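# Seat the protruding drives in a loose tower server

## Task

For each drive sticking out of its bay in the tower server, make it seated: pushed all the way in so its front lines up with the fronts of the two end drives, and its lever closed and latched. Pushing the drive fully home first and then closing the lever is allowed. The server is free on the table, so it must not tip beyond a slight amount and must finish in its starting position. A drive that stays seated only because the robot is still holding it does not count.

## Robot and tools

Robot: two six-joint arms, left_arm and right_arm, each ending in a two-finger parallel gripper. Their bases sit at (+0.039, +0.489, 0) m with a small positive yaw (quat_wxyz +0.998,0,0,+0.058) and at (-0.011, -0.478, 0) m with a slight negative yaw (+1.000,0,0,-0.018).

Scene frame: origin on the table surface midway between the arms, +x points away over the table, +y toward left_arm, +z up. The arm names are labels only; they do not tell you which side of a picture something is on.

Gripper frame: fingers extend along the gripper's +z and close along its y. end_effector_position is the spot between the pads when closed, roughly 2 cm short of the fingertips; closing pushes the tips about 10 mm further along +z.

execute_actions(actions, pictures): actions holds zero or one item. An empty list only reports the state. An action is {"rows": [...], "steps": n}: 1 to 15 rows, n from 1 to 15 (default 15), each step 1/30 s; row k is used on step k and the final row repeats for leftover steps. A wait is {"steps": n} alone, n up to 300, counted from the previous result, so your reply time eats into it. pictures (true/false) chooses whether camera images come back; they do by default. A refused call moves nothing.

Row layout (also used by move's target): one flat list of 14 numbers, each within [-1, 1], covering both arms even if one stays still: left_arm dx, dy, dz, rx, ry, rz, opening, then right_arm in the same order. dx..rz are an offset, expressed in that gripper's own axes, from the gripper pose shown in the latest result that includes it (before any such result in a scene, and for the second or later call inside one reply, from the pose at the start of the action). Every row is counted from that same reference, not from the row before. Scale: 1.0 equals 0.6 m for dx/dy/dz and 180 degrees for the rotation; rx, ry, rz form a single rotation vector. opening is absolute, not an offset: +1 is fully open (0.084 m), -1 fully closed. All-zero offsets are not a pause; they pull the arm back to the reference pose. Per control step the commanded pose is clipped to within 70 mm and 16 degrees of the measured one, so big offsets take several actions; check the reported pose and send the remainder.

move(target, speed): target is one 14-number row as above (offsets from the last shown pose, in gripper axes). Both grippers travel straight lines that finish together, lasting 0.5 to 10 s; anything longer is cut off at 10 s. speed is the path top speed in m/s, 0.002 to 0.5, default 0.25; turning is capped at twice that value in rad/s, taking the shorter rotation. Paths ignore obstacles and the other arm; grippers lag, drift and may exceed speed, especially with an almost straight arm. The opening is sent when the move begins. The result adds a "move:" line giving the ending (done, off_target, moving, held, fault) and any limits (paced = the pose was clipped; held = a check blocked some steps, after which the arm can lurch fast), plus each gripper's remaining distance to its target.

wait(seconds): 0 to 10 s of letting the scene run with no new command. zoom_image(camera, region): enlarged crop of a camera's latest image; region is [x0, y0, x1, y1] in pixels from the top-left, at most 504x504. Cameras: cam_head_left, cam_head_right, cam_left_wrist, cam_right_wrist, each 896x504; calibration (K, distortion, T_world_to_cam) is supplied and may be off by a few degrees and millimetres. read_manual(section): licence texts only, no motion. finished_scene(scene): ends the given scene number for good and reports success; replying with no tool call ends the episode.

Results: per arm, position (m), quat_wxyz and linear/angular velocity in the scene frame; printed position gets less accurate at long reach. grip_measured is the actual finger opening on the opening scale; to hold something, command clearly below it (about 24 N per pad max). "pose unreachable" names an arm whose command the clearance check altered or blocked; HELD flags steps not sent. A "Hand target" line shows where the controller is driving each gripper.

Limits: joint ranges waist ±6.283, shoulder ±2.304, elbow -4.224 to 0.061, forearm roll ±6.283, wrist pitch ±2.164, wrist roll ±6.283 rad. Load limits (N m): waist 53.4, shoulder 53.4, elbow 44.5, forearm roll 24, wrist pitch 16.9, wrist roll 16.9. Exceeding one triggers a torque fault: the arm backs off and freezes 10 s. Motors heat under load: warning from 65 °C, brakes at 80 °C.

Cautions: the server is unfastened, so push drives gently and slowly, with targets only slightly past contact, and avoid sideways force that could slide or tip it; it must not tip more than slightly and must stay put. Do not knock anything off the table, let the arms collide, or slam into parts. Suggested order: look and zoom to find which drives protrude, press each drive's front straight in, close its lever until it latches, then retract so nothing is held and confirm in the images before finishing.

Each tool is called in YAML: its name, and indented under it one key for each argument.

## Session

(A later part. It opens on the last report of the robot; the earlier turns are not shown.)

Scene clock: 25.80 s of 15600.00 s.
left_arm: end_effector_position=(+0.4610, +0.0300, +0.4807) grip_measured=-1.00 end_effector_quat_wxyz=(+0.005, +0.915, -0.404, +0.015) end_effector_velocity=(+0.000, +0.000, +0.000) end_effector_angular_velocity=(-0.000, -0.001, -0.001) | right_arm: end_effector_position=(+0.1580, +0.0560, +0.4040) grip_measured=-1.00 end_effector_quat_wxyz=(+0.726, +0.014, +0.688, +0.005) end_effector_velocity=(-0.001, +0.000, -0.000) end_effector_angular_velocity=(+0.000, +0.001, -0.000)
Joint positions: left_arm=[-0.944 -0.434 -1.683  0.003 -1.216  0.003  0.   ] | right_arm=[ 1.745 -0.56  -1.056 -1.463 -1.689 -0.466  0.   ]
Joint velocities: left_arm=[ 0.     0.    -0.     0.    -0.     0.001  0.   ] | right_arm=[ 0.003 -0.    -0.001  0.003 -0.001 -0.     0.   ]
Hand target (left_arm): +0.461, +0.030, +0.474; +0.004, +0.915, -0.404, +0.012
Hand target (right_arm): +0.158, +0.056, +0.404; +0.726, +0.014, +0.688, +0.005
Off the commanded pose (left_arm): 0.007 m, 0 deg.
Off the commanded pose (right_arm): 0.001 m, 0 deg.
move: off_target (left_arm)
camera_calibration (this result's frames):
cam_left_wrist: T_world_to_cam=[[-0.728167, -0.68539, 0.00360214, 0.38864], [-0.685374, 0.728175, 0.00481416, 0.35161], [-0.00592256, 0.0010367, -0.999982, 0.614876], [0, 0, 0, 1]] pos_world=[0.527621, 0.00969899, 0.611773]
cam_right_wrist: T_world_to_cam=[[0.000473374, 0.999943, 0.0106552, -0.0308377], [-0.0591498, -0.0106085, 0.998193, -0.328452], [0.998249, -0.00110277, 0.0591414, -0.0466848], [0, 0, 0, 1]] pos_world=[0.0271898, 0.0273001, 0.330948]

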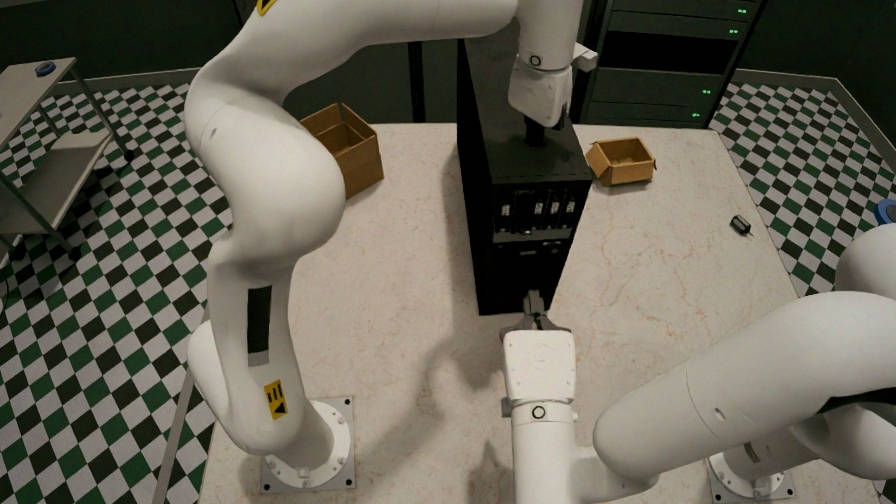

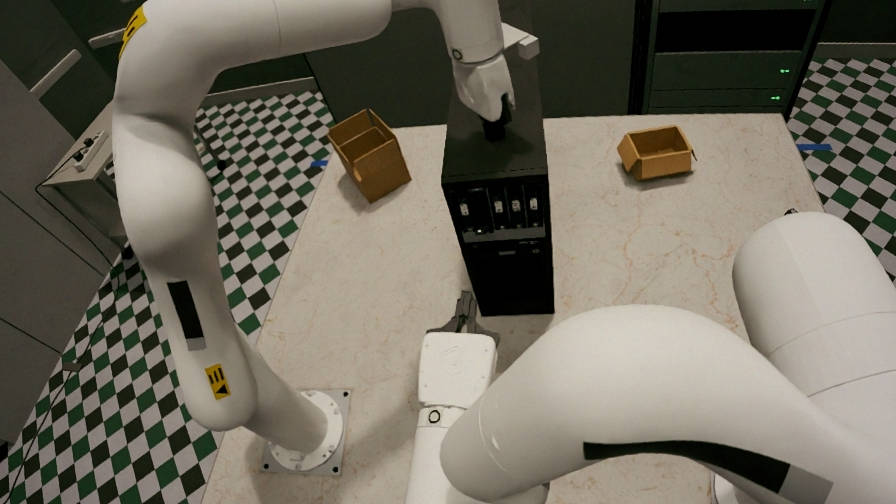

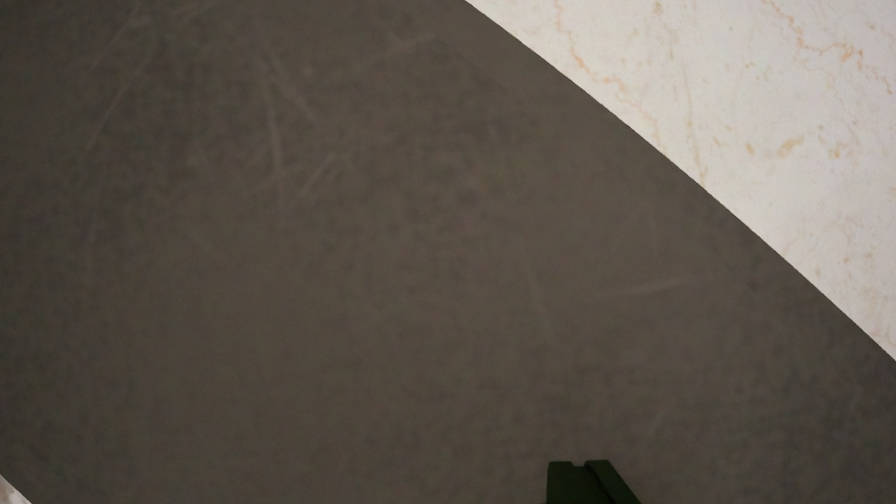

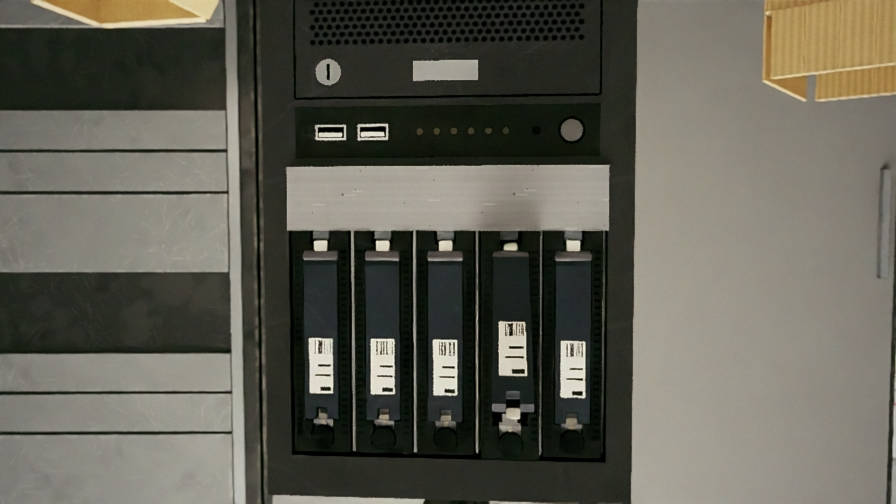

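move:
  target: [0, 0, 0.012, 0, 0, 0, -1, 0.0395, -0.0067, 0.1431, 0, 0.0172, 0, -1]
  speed: 0.15

move:
  target: [0, 0, 0.012, 0, 0, 0, -1, -0.0667, 0, 0.1283, 0, 0, 0, -1]
  speed: 0.05

move:
  target: [0, 0, 0.012, 0, 0, 0, -1, 0, 0, 0.032, 0, 0, 0, -1]
  speed: 0.015

Scene clock: 29.87 s of 15600.00 s.
left_arm: end_effector_position=(+0.4609, +0.0301, +0.4808) grip_measured=-1.00 end_effector_quat_wxyz=(+0.007, +0.915, -0.404, +0.019) end_effector_velocity=(+0.000, -0.000, +0.001) end_effector_angular_velocity=(-0.000, -0.002, +0.000) | right_arm: end_effector_position=(+0.2449, +0.0517, +0.3853) grip_measured=-1.00 end_effector_quat_wxyz=(+0.707, +0.014, +0.707, +0.006) end_effector_velocity=(+0.001, +0.000, -0.001) end_effector_angular_velocity=(-0.001, +0.000, +0.001)
Joint positions: left_arm=[-0.944 -0.429 -1.675  0.003 -1.206  0.003  0.   ] | right_arm=[ 1.585 -0.552 -1.025 -1.58  -1.566 -0.446  0.   ]
Joint velocities: left_arm=[-0.     0.    -0.001  0.001  0.    -0.001  0.   ] | right_arm=[-0.002 -0.001  0.    -0.003  0.002 -0.     0.   ]
Hand target (left_arm): +0.461, +0.030, +0.474; +0.005, +0.915, -0.404, +0.015
Hand target (right_arm): +0.245, +0.052, +0.385; +0.707, +0.014, +0.707, +0.006
Off the commanded pose (left_arm): 0.007 m, 0 deg.
Off the commanded pose (right_arm): 0.001 m, 0 deg.
After step 90, 0.03 s passed at rest.
move: off_target (left_arm)
camera_calibration (this result's frames):
cam_left_wrist: T_world_to_cam=[[-0.728195, -0.68536, 0.0037037, 0.388607], [-0.685369, 0.72819, -0.00291354, 0.355191], [-0.000700175, -0.00466003, -0.999989, 0.612693], [0, 0, 0, 1]] pos_world=[0.526848, 0.0105439, 0.612282]
cam_right_wrist: T_world_to_cam=[[-0.000424108, 0.999933, 0.0115248, -0.0264346], [-0.00611803, -0.0115272, 0.999915, -0.318301], [0.999981, 0.000353563, 0.00612251, -0.112358], [0, 0, 0, 1]] pos_world=[0.110398, 0.0228034, 0.319266]

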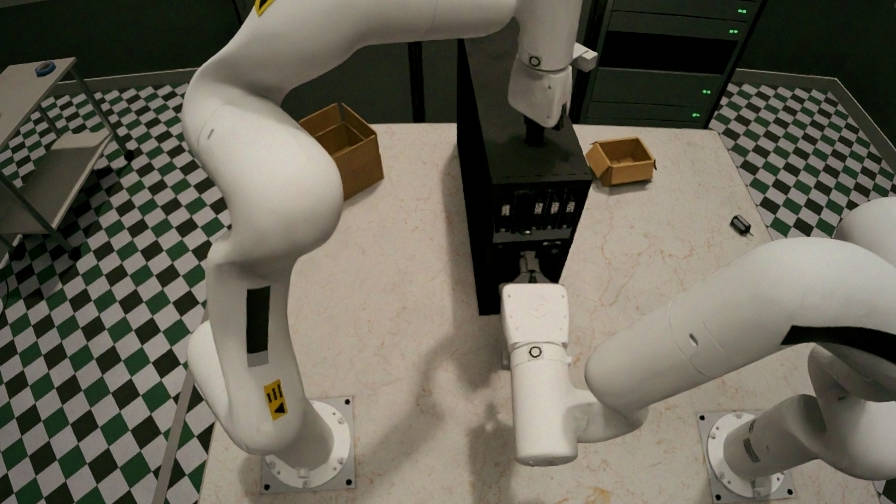

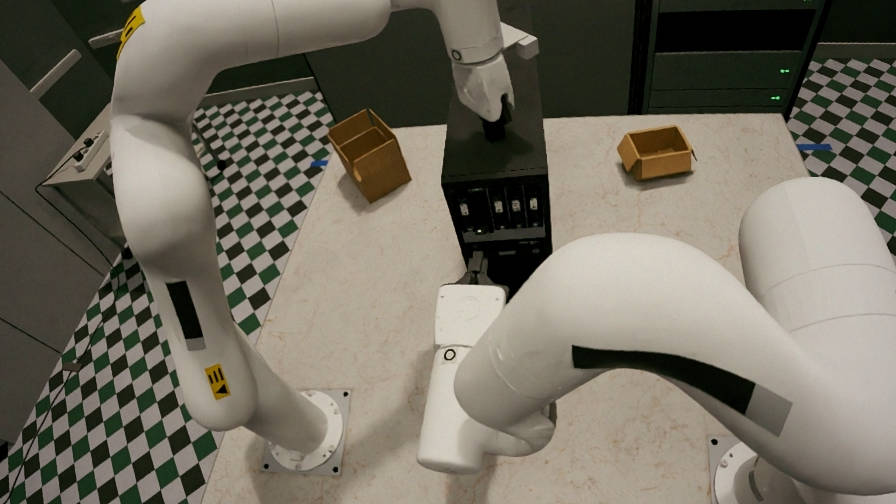

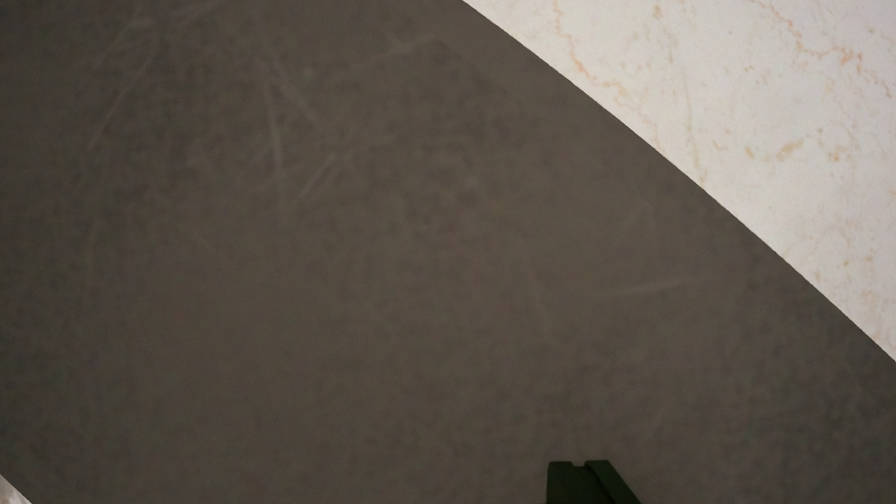

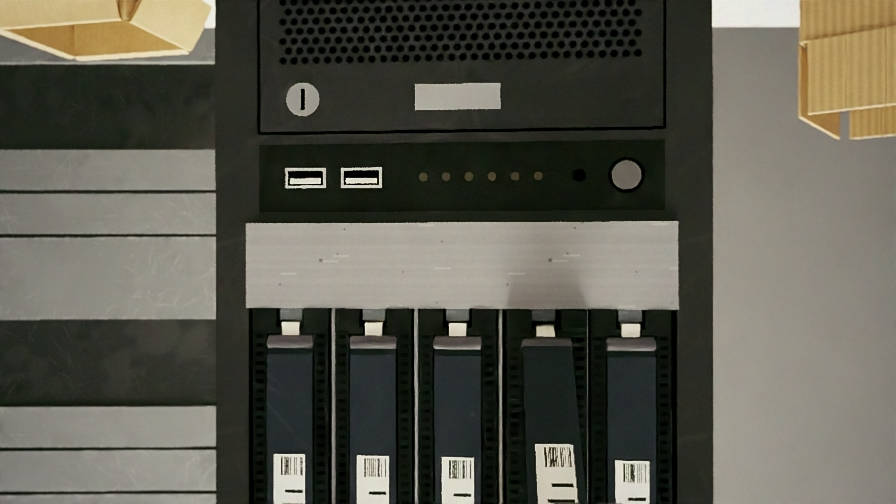

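Scene clock: 31.93 s of 15600.00 s.
left_arm: end_effector_position=(+0.4608, +0.0302, +0.4808) grip_measured=-1.00 end_effector_quat_wxyz=(+0.009, +0.914, -0.404, +0.022) end_effector_velocity=(+0.000, -0.000, -0.000) end_effector_angular_velocity=(+0.001, +0.000, +0.001) | right_arm: end_effector_position=(+0.3217, +0.0499, +0.4256) grip_measured=-1.00 end_effector_quat_wxyz=(+0.707, +0.013, +0.707, +0.006) end_effector_velocity=(+0.002, -0.001, +0.000) end_effector_angular_velocity=(-0.000, +0.001, -0.002)
Joint positions: left_arm=[-0.944 -0.423 -1.667  0.003 -1.196  0.003  0.   ] | right_arm=[ 1.441 -0.494 -1.051 -1.702 -1.49  -0.525  0.   ]
Joint velocities: left_arm=[-0.    -0.001 -0.     0.    -0.    -0.001  0.   ] | right_arm=[-0.004  0.    -0.001 -0.001  0.002 -0.001  0.   ]
Hand target (left_arm): +0.461, +0.030, +0.474; +0.007, +0.915, -0.404, +0.019
Hand target (right_arm): +0.322, +0.050, +0.426; +0.707, +0.014, +0.707, +0.006
Off the commanded pose (left_arm): 0.007 m, 0 deg.
Off the commanded pose (right_arm): 0.000 m, 0 deg.
move: off_target (left_arm)
camera_calibration (this result's frames):
cam_left_wrist: T_world_to_cam=[[-0.728223, -0.68533, 0.00380249, 0.388574], [-0.685326, 0.728161, -0.0104379, 0.358664], [0.00438458, -0.0102071, -0.999938, 0.610546], [0, 0, 0, 1]] pos_world=[0.526093, 0.0113687, 0.612775]
cam_right_wrist: T_world_to_cam=[[-0.0006334, 0.999934, 0.0114823, -0.0250518], [-0.00679023, -0.0114864, 0.999911, -0.357975], [0.999977, 0.000555376, 0.00679705, -0.189737], [0, 0, 0, 1]] pos_world=[0.187286, 0.0210437, 0.359521]

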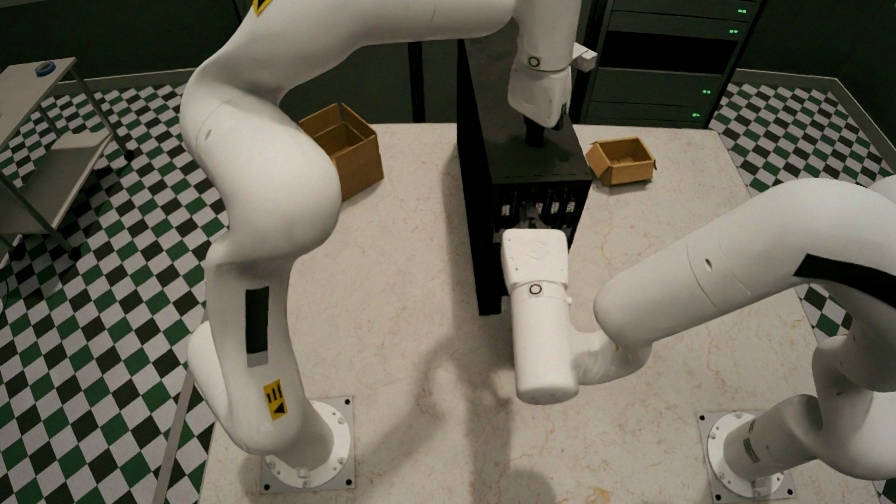

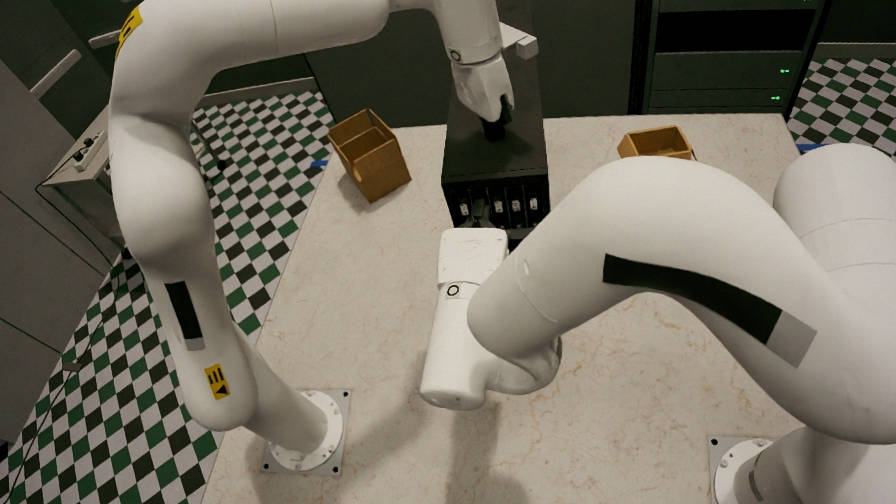

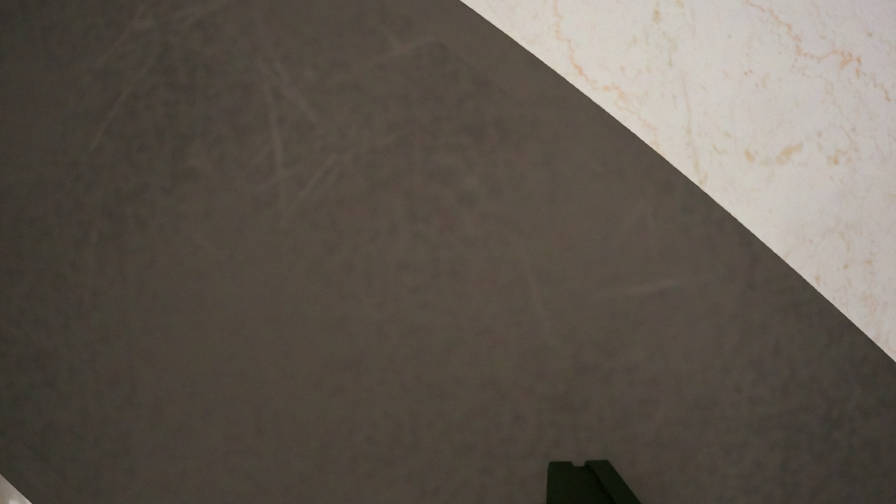

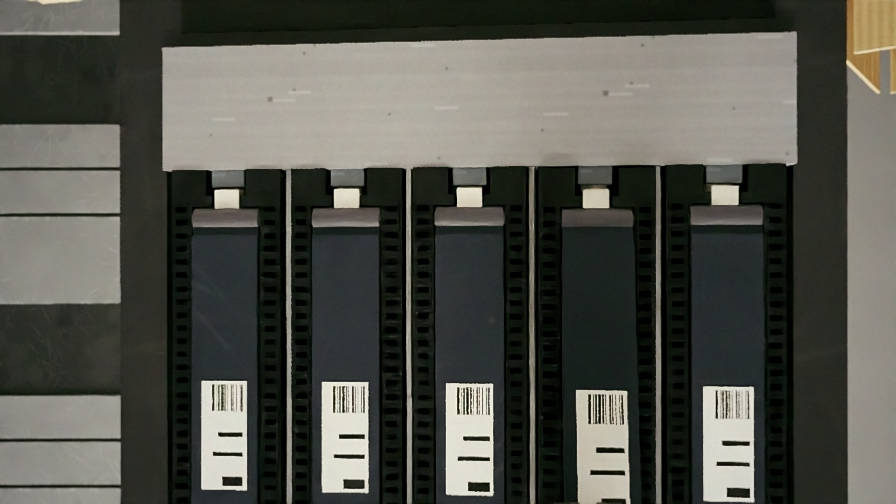

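Scene clock: 33.43 s of 15600.00 s.
left_arm: end_effector_position=(+0.4607, +0.0303, +0.4809) grip_measured=-1.00 end_effector_quat_wxyz=(+0.010, +0.914, -0.404, +0.026) end_effector_velocity=(+0.000, +0.000, +0.000) end_effector_angular_velocity=(-0.000, -0.001, -0.001) | right_arm: end_effector_position=(+0.3364, +0.0516, +0.4258) grip_measured=-1.00 end_effector_quat_wxyz=(+0.708, +0.011, +0.706, +0.008) end_effector_velocity=(-0.000, +0.002, -0.000) end_effector_angular_velocity=(+0.001, +0.001, +0.003)
Joint positions: left_arm=[-0.944 -0.418 -1.66   0.003 -1.187  0.003  0.   ] | right_arm=[ 1.414 -0.5   -1.06  -1.731 -1.474 -0.526  0.   ]
Joint velocities: left_arm=[-0.     0.001  0.     0.001  0.     0.001  0.   ] | right_arm=[ 0.001 -0.001 -0.002 -0.001  0.002  0.     0.   ]
Hand target (left_arm): +0.461, +0.030, +0.474; +0.008, +0.914, -0.404, +0.022
Hand target (right_arm): +0.341, +0.050, +0.426; +0.707, +0.013, +0.707, +0.006
Off the commanded pose (left_arm): 0.007 m, 0 deg.
Off the commanded pose (right_arm): 0.005 m, 0 deg.
move: off_target (left_arm, right_arm)
camera_calibration (this result's frames):
cam_left_wrist: T_world_to_cam=[[-0.728247, -0.685304, 0.0038847, 0.388558], [-0.685252, 0.728091, -0.0177152, 0.362001], [0.00931189, -0.015563, -0.999836, 0.608446], [0, 0, 0, 1]] pos_world=[0.525362, 0.0121799, 0.613249]
cam_right_wrist: T_world_to_cam=[[-0.00634468, 0.999925, 0.0105115, -0.0243576], [-0.00876631, -0.010567, 0.999906, -0.357472], [0.999941, 0.00625193, 0.00883269, -0.205554], [0, 0, 0, 1]] pos_world=[0.202254, 0.0218634, 0.35951]

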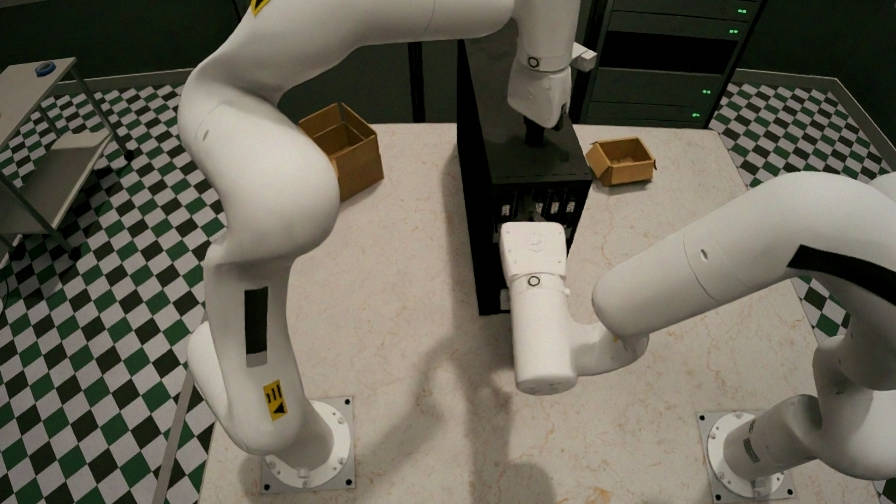

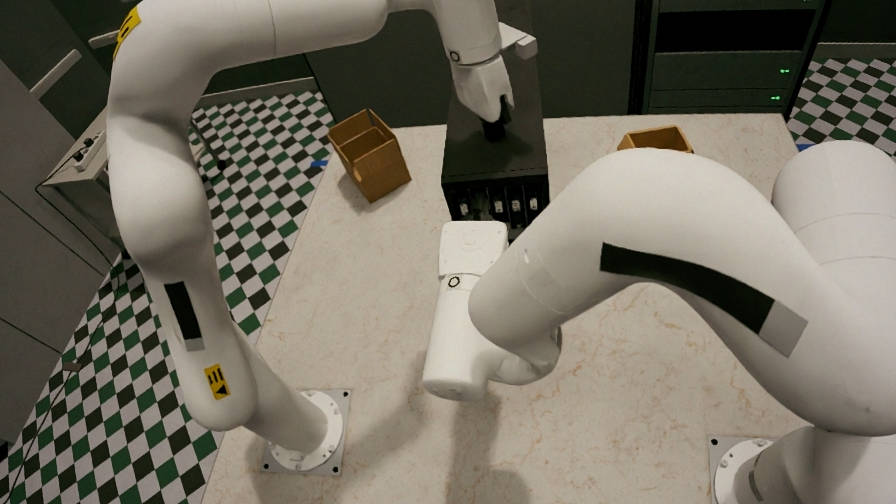

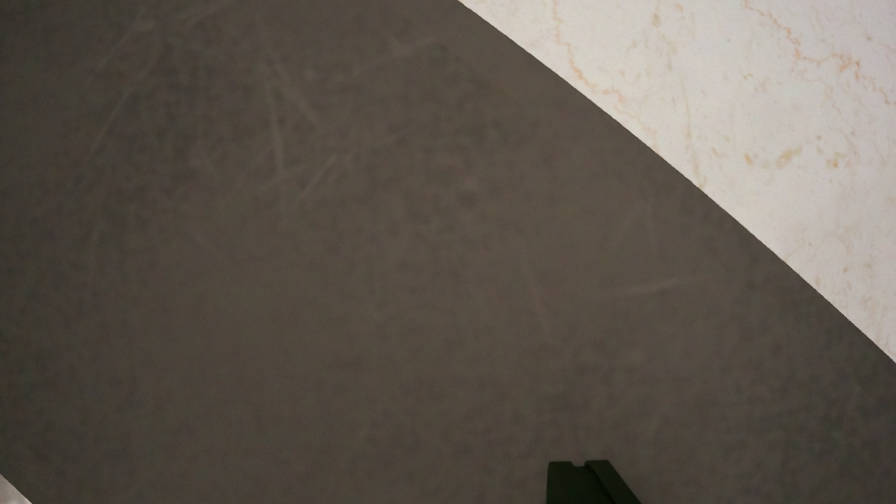

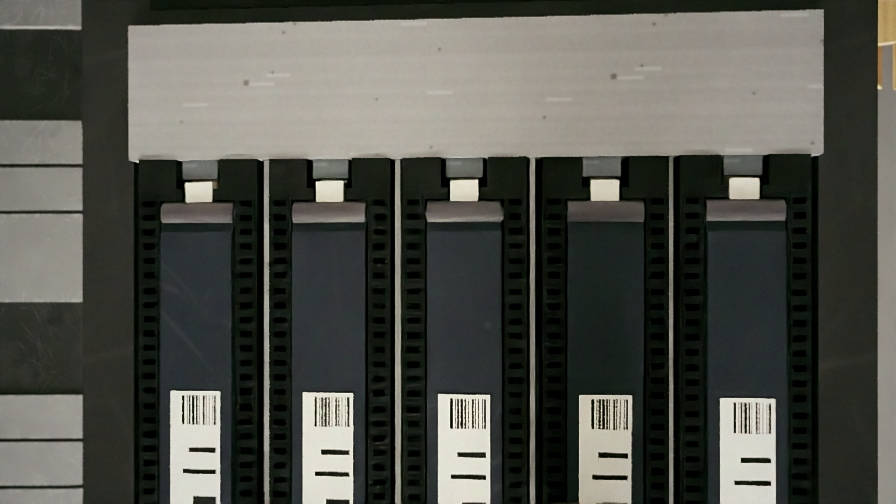

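It hit the stop firmly at 0.336. Back off and check.

move:
  target: [0, 0, 0.012, 0, 0, 0, -1, 0.03, 0, -0.3, 0, 0, 0, -1]
  speed: 0.1

Scene clock: 36.27 s of 15600.00 s.
left_arm: end_effector_position=(+0.4607, +0.0304, +0.4809) grip_measured=-1.00 end_effector_quat_wxyz=(+0.011, +0.914, -0.404, +0.029) end_effector_velocity=(+0.000, +0.000, +0.000) end_effector_angular_velocity=(-0.000, -0.000, +0.002) | right_arm: end_effector_position=(+0.1565, +0.0527, +0.4066) grip_measured=-1.00 end_effector_quat_wxyz=(+0.707, +0.011, +0.707, +0.007) end_effector_velocity=(-0.001, -0.000, +0.000) end_effector_angular_velocity=(+0.001, +0.000, -0.001)
Joint positions: left_arm=[-0.944 -0.413 -1.653  0.003 -1.178  0.003  0.   ] | right_arm=[ 1.75  -0.525 -1.045 -1.442 -1.645 -0.489  0.   ]
Joint velocities: left_arm=[ 0.     0.     0.     0.     0.    -0.002  0.   ] | right_arm=[ 0.002  0.    -0.001  0.003 -0.001  0.001  0.   ]
Hand target (left_arm): +0.461, +0.030, +0.474; +0.010, +0.914, -0.404, +0.026
Hand target (right_arm): +0.156, +0.053, +0.407; +0.707, +0.011, +0.707, +0.007
Off the commanded pose (left_arm): 0.007 m, 0 deg.
Off the commanded pose (right_arm): 0.001 m, 0 deg.
move: off_target (left_arm)
camera_calibration (this result's frames):
cam_left_wrist: T_world_to_cam=[[-0.728274, -0.685274, 0.0039802, 0.388525], [-0.68514, 0.727987, -0.0248558, 0.365269], [0.0141355, -0.0208288, -0.999683, 0.606366], [0, 0, 0, 1]] pos_world=[0.524642, 0.0129655, 0.613707]
cam_right_wrist: T_world_to_cam=[[-0.00611737, 0.999929, 0.0102524, -0.0263747], [-0.00698008, -0.010295, 0.999923, -0.340147], [0.999957, 0.00604533, 0.00704256, -0.0247375], [0, 0, 0, 1]] pos_world=[0.0222009, 0.0230206, 0.340565]

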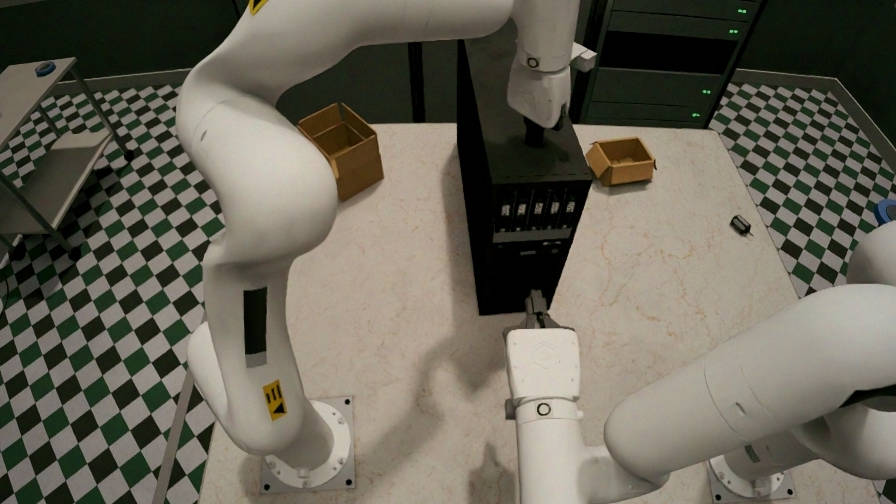

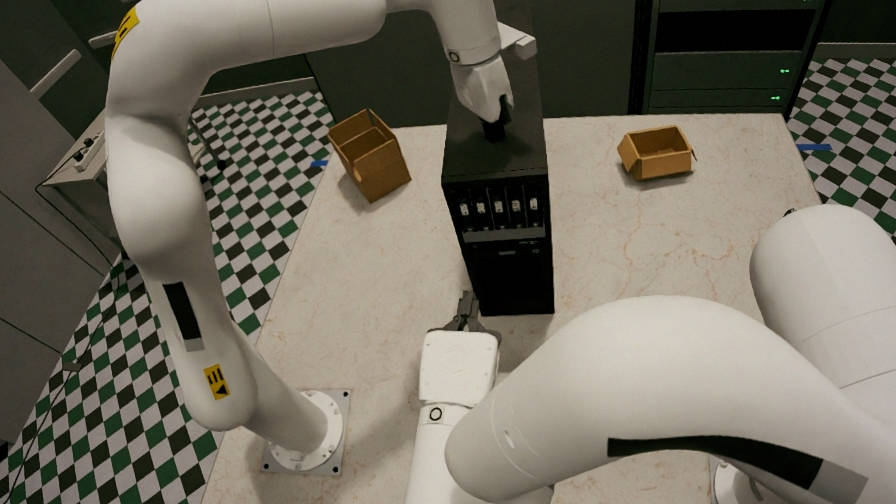

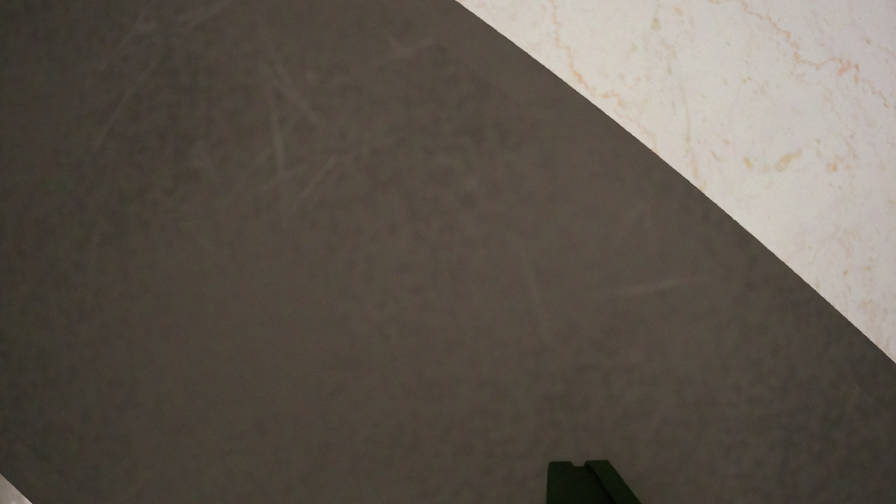

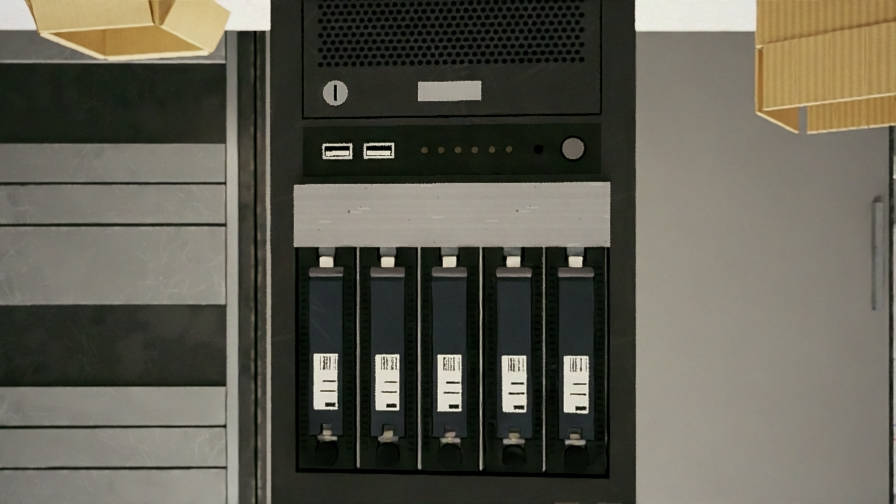

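Latched. Lift the left arm off.

move:
  target: [0, 0, -0.15, 0, 0, 0, -1, 0, 0, 0, 0, 0, 0, -1]
  speed: 0.1

Scene clock: 38.13 s of 15600.00 s.
left_arm: end_effector_position=(+0.4569, +0.0345, +0.5704) grip_measured=-1.00 end_effector_quat_wxyz=(+0.011, +0.914, -0.404, +0.029) end_effector_velocity=(-0.000, +0.000, +0.003) end_effector_angular_velocity=(-0.000, -0.001, -0.001) | right_arm: end_effector_position=(+0.1565, +0.0527, +0.4066) grip_measured=-1.00 end_effector_quat_wxyz=(+0.707, +0.011, +0.707, +0.007) end_effector_velocity=(+0.000, -0.000, -0.001) end_effector_angular_velocity=(-0.001, +0.001, -0.000)
Joint positions: left_arm=[-0.944 -0.426 -1.87   0.002 -1.383  0.003  0.   ] | right_arm=[ 1.75  -0.525 -1.045 -1.442 -1.645 -0.489  0.   ]
Joint velocities: left_arm=[-0.    -0.001 -0.008  0.    -0.007  0.001  0.   ] | right_arm=[-0.001 -0.     0.    -0.     0.001 -0.001  0.   ]
Hand target (left_arm): +0.457, +0.034, +0.571; +0.011, +0.914, -0.404, +0.029
Hand target (right_arm): +0.156, +0.053, +0.407; +0.707, +0.011, +0.707, +0.007
Off the commanded pose (left_arm): 0.000 m, 0 deg.
Off the commanded pose (right_arm): 0.000 m, 0 deg.
move: done
camera_calibration (this result's frames):
cam_left_wrist: T_world_to_cam=[[-0.728036, -0.685527, 0.00390489, 0.388138], [-0.685396, 0.727757, -0.024547, 0.361877], [0.0139858, -0.0205475, -0.999691, 0.695973], [0, 0, 0, 1]] pos_world=[0.520874, 0.017021, 0.703125]
cam_right_wrist: T_world_to_cam=[[-0.0061179, 0.999929, 0.0102522, -0.0263746], [-0.00697987, -0.0102948, 0.999923, -0.340147], [0.999957, 0.00604587, 0.00704236, -0.0247368], [0, 0, 0, 1]] pos_world=[0.0222002, 0.0230205, 0.340565]

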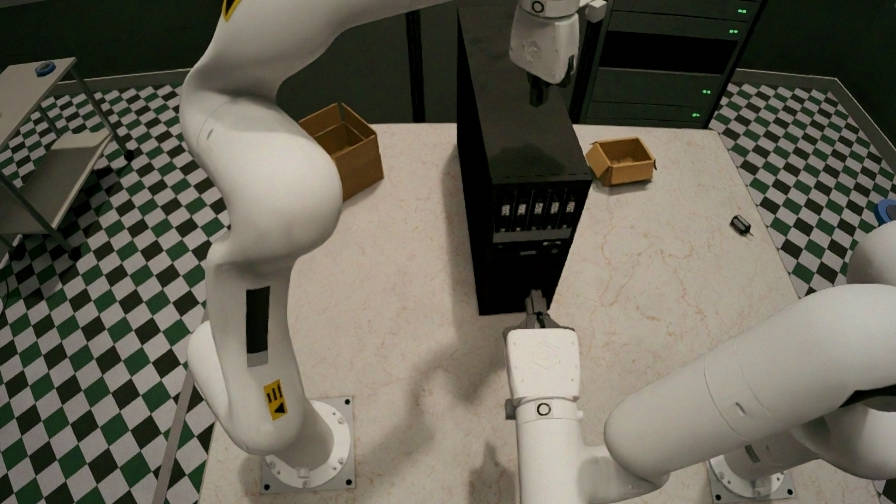

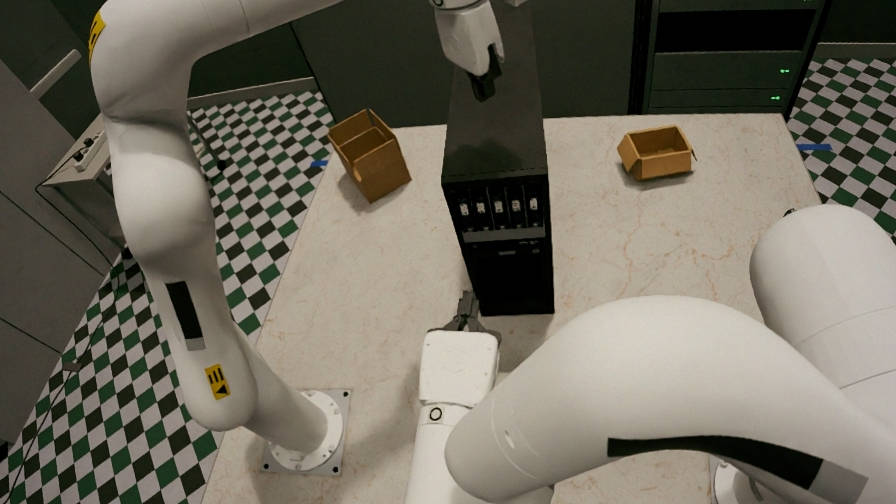

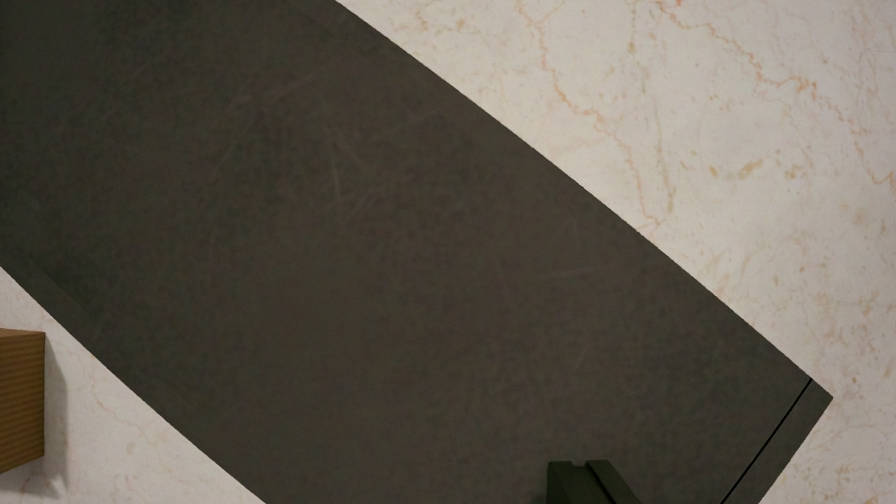

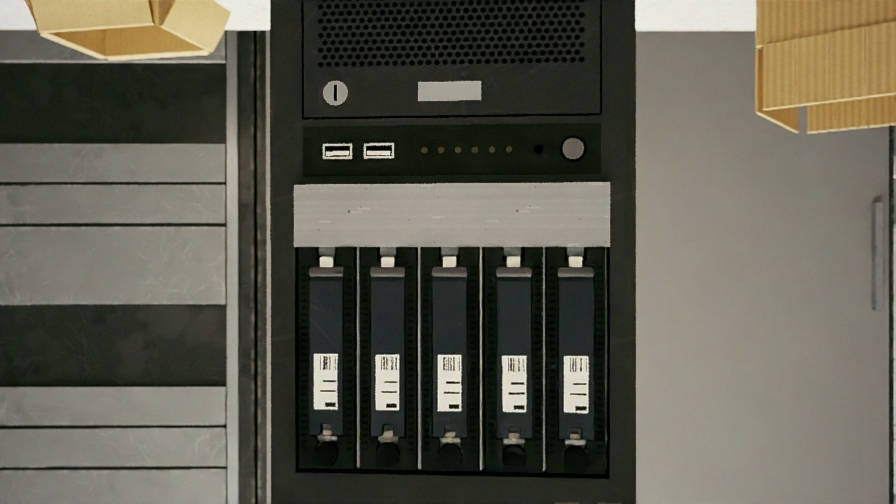

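finished_scene:
  scene: 2

The scene is finished: the task was done.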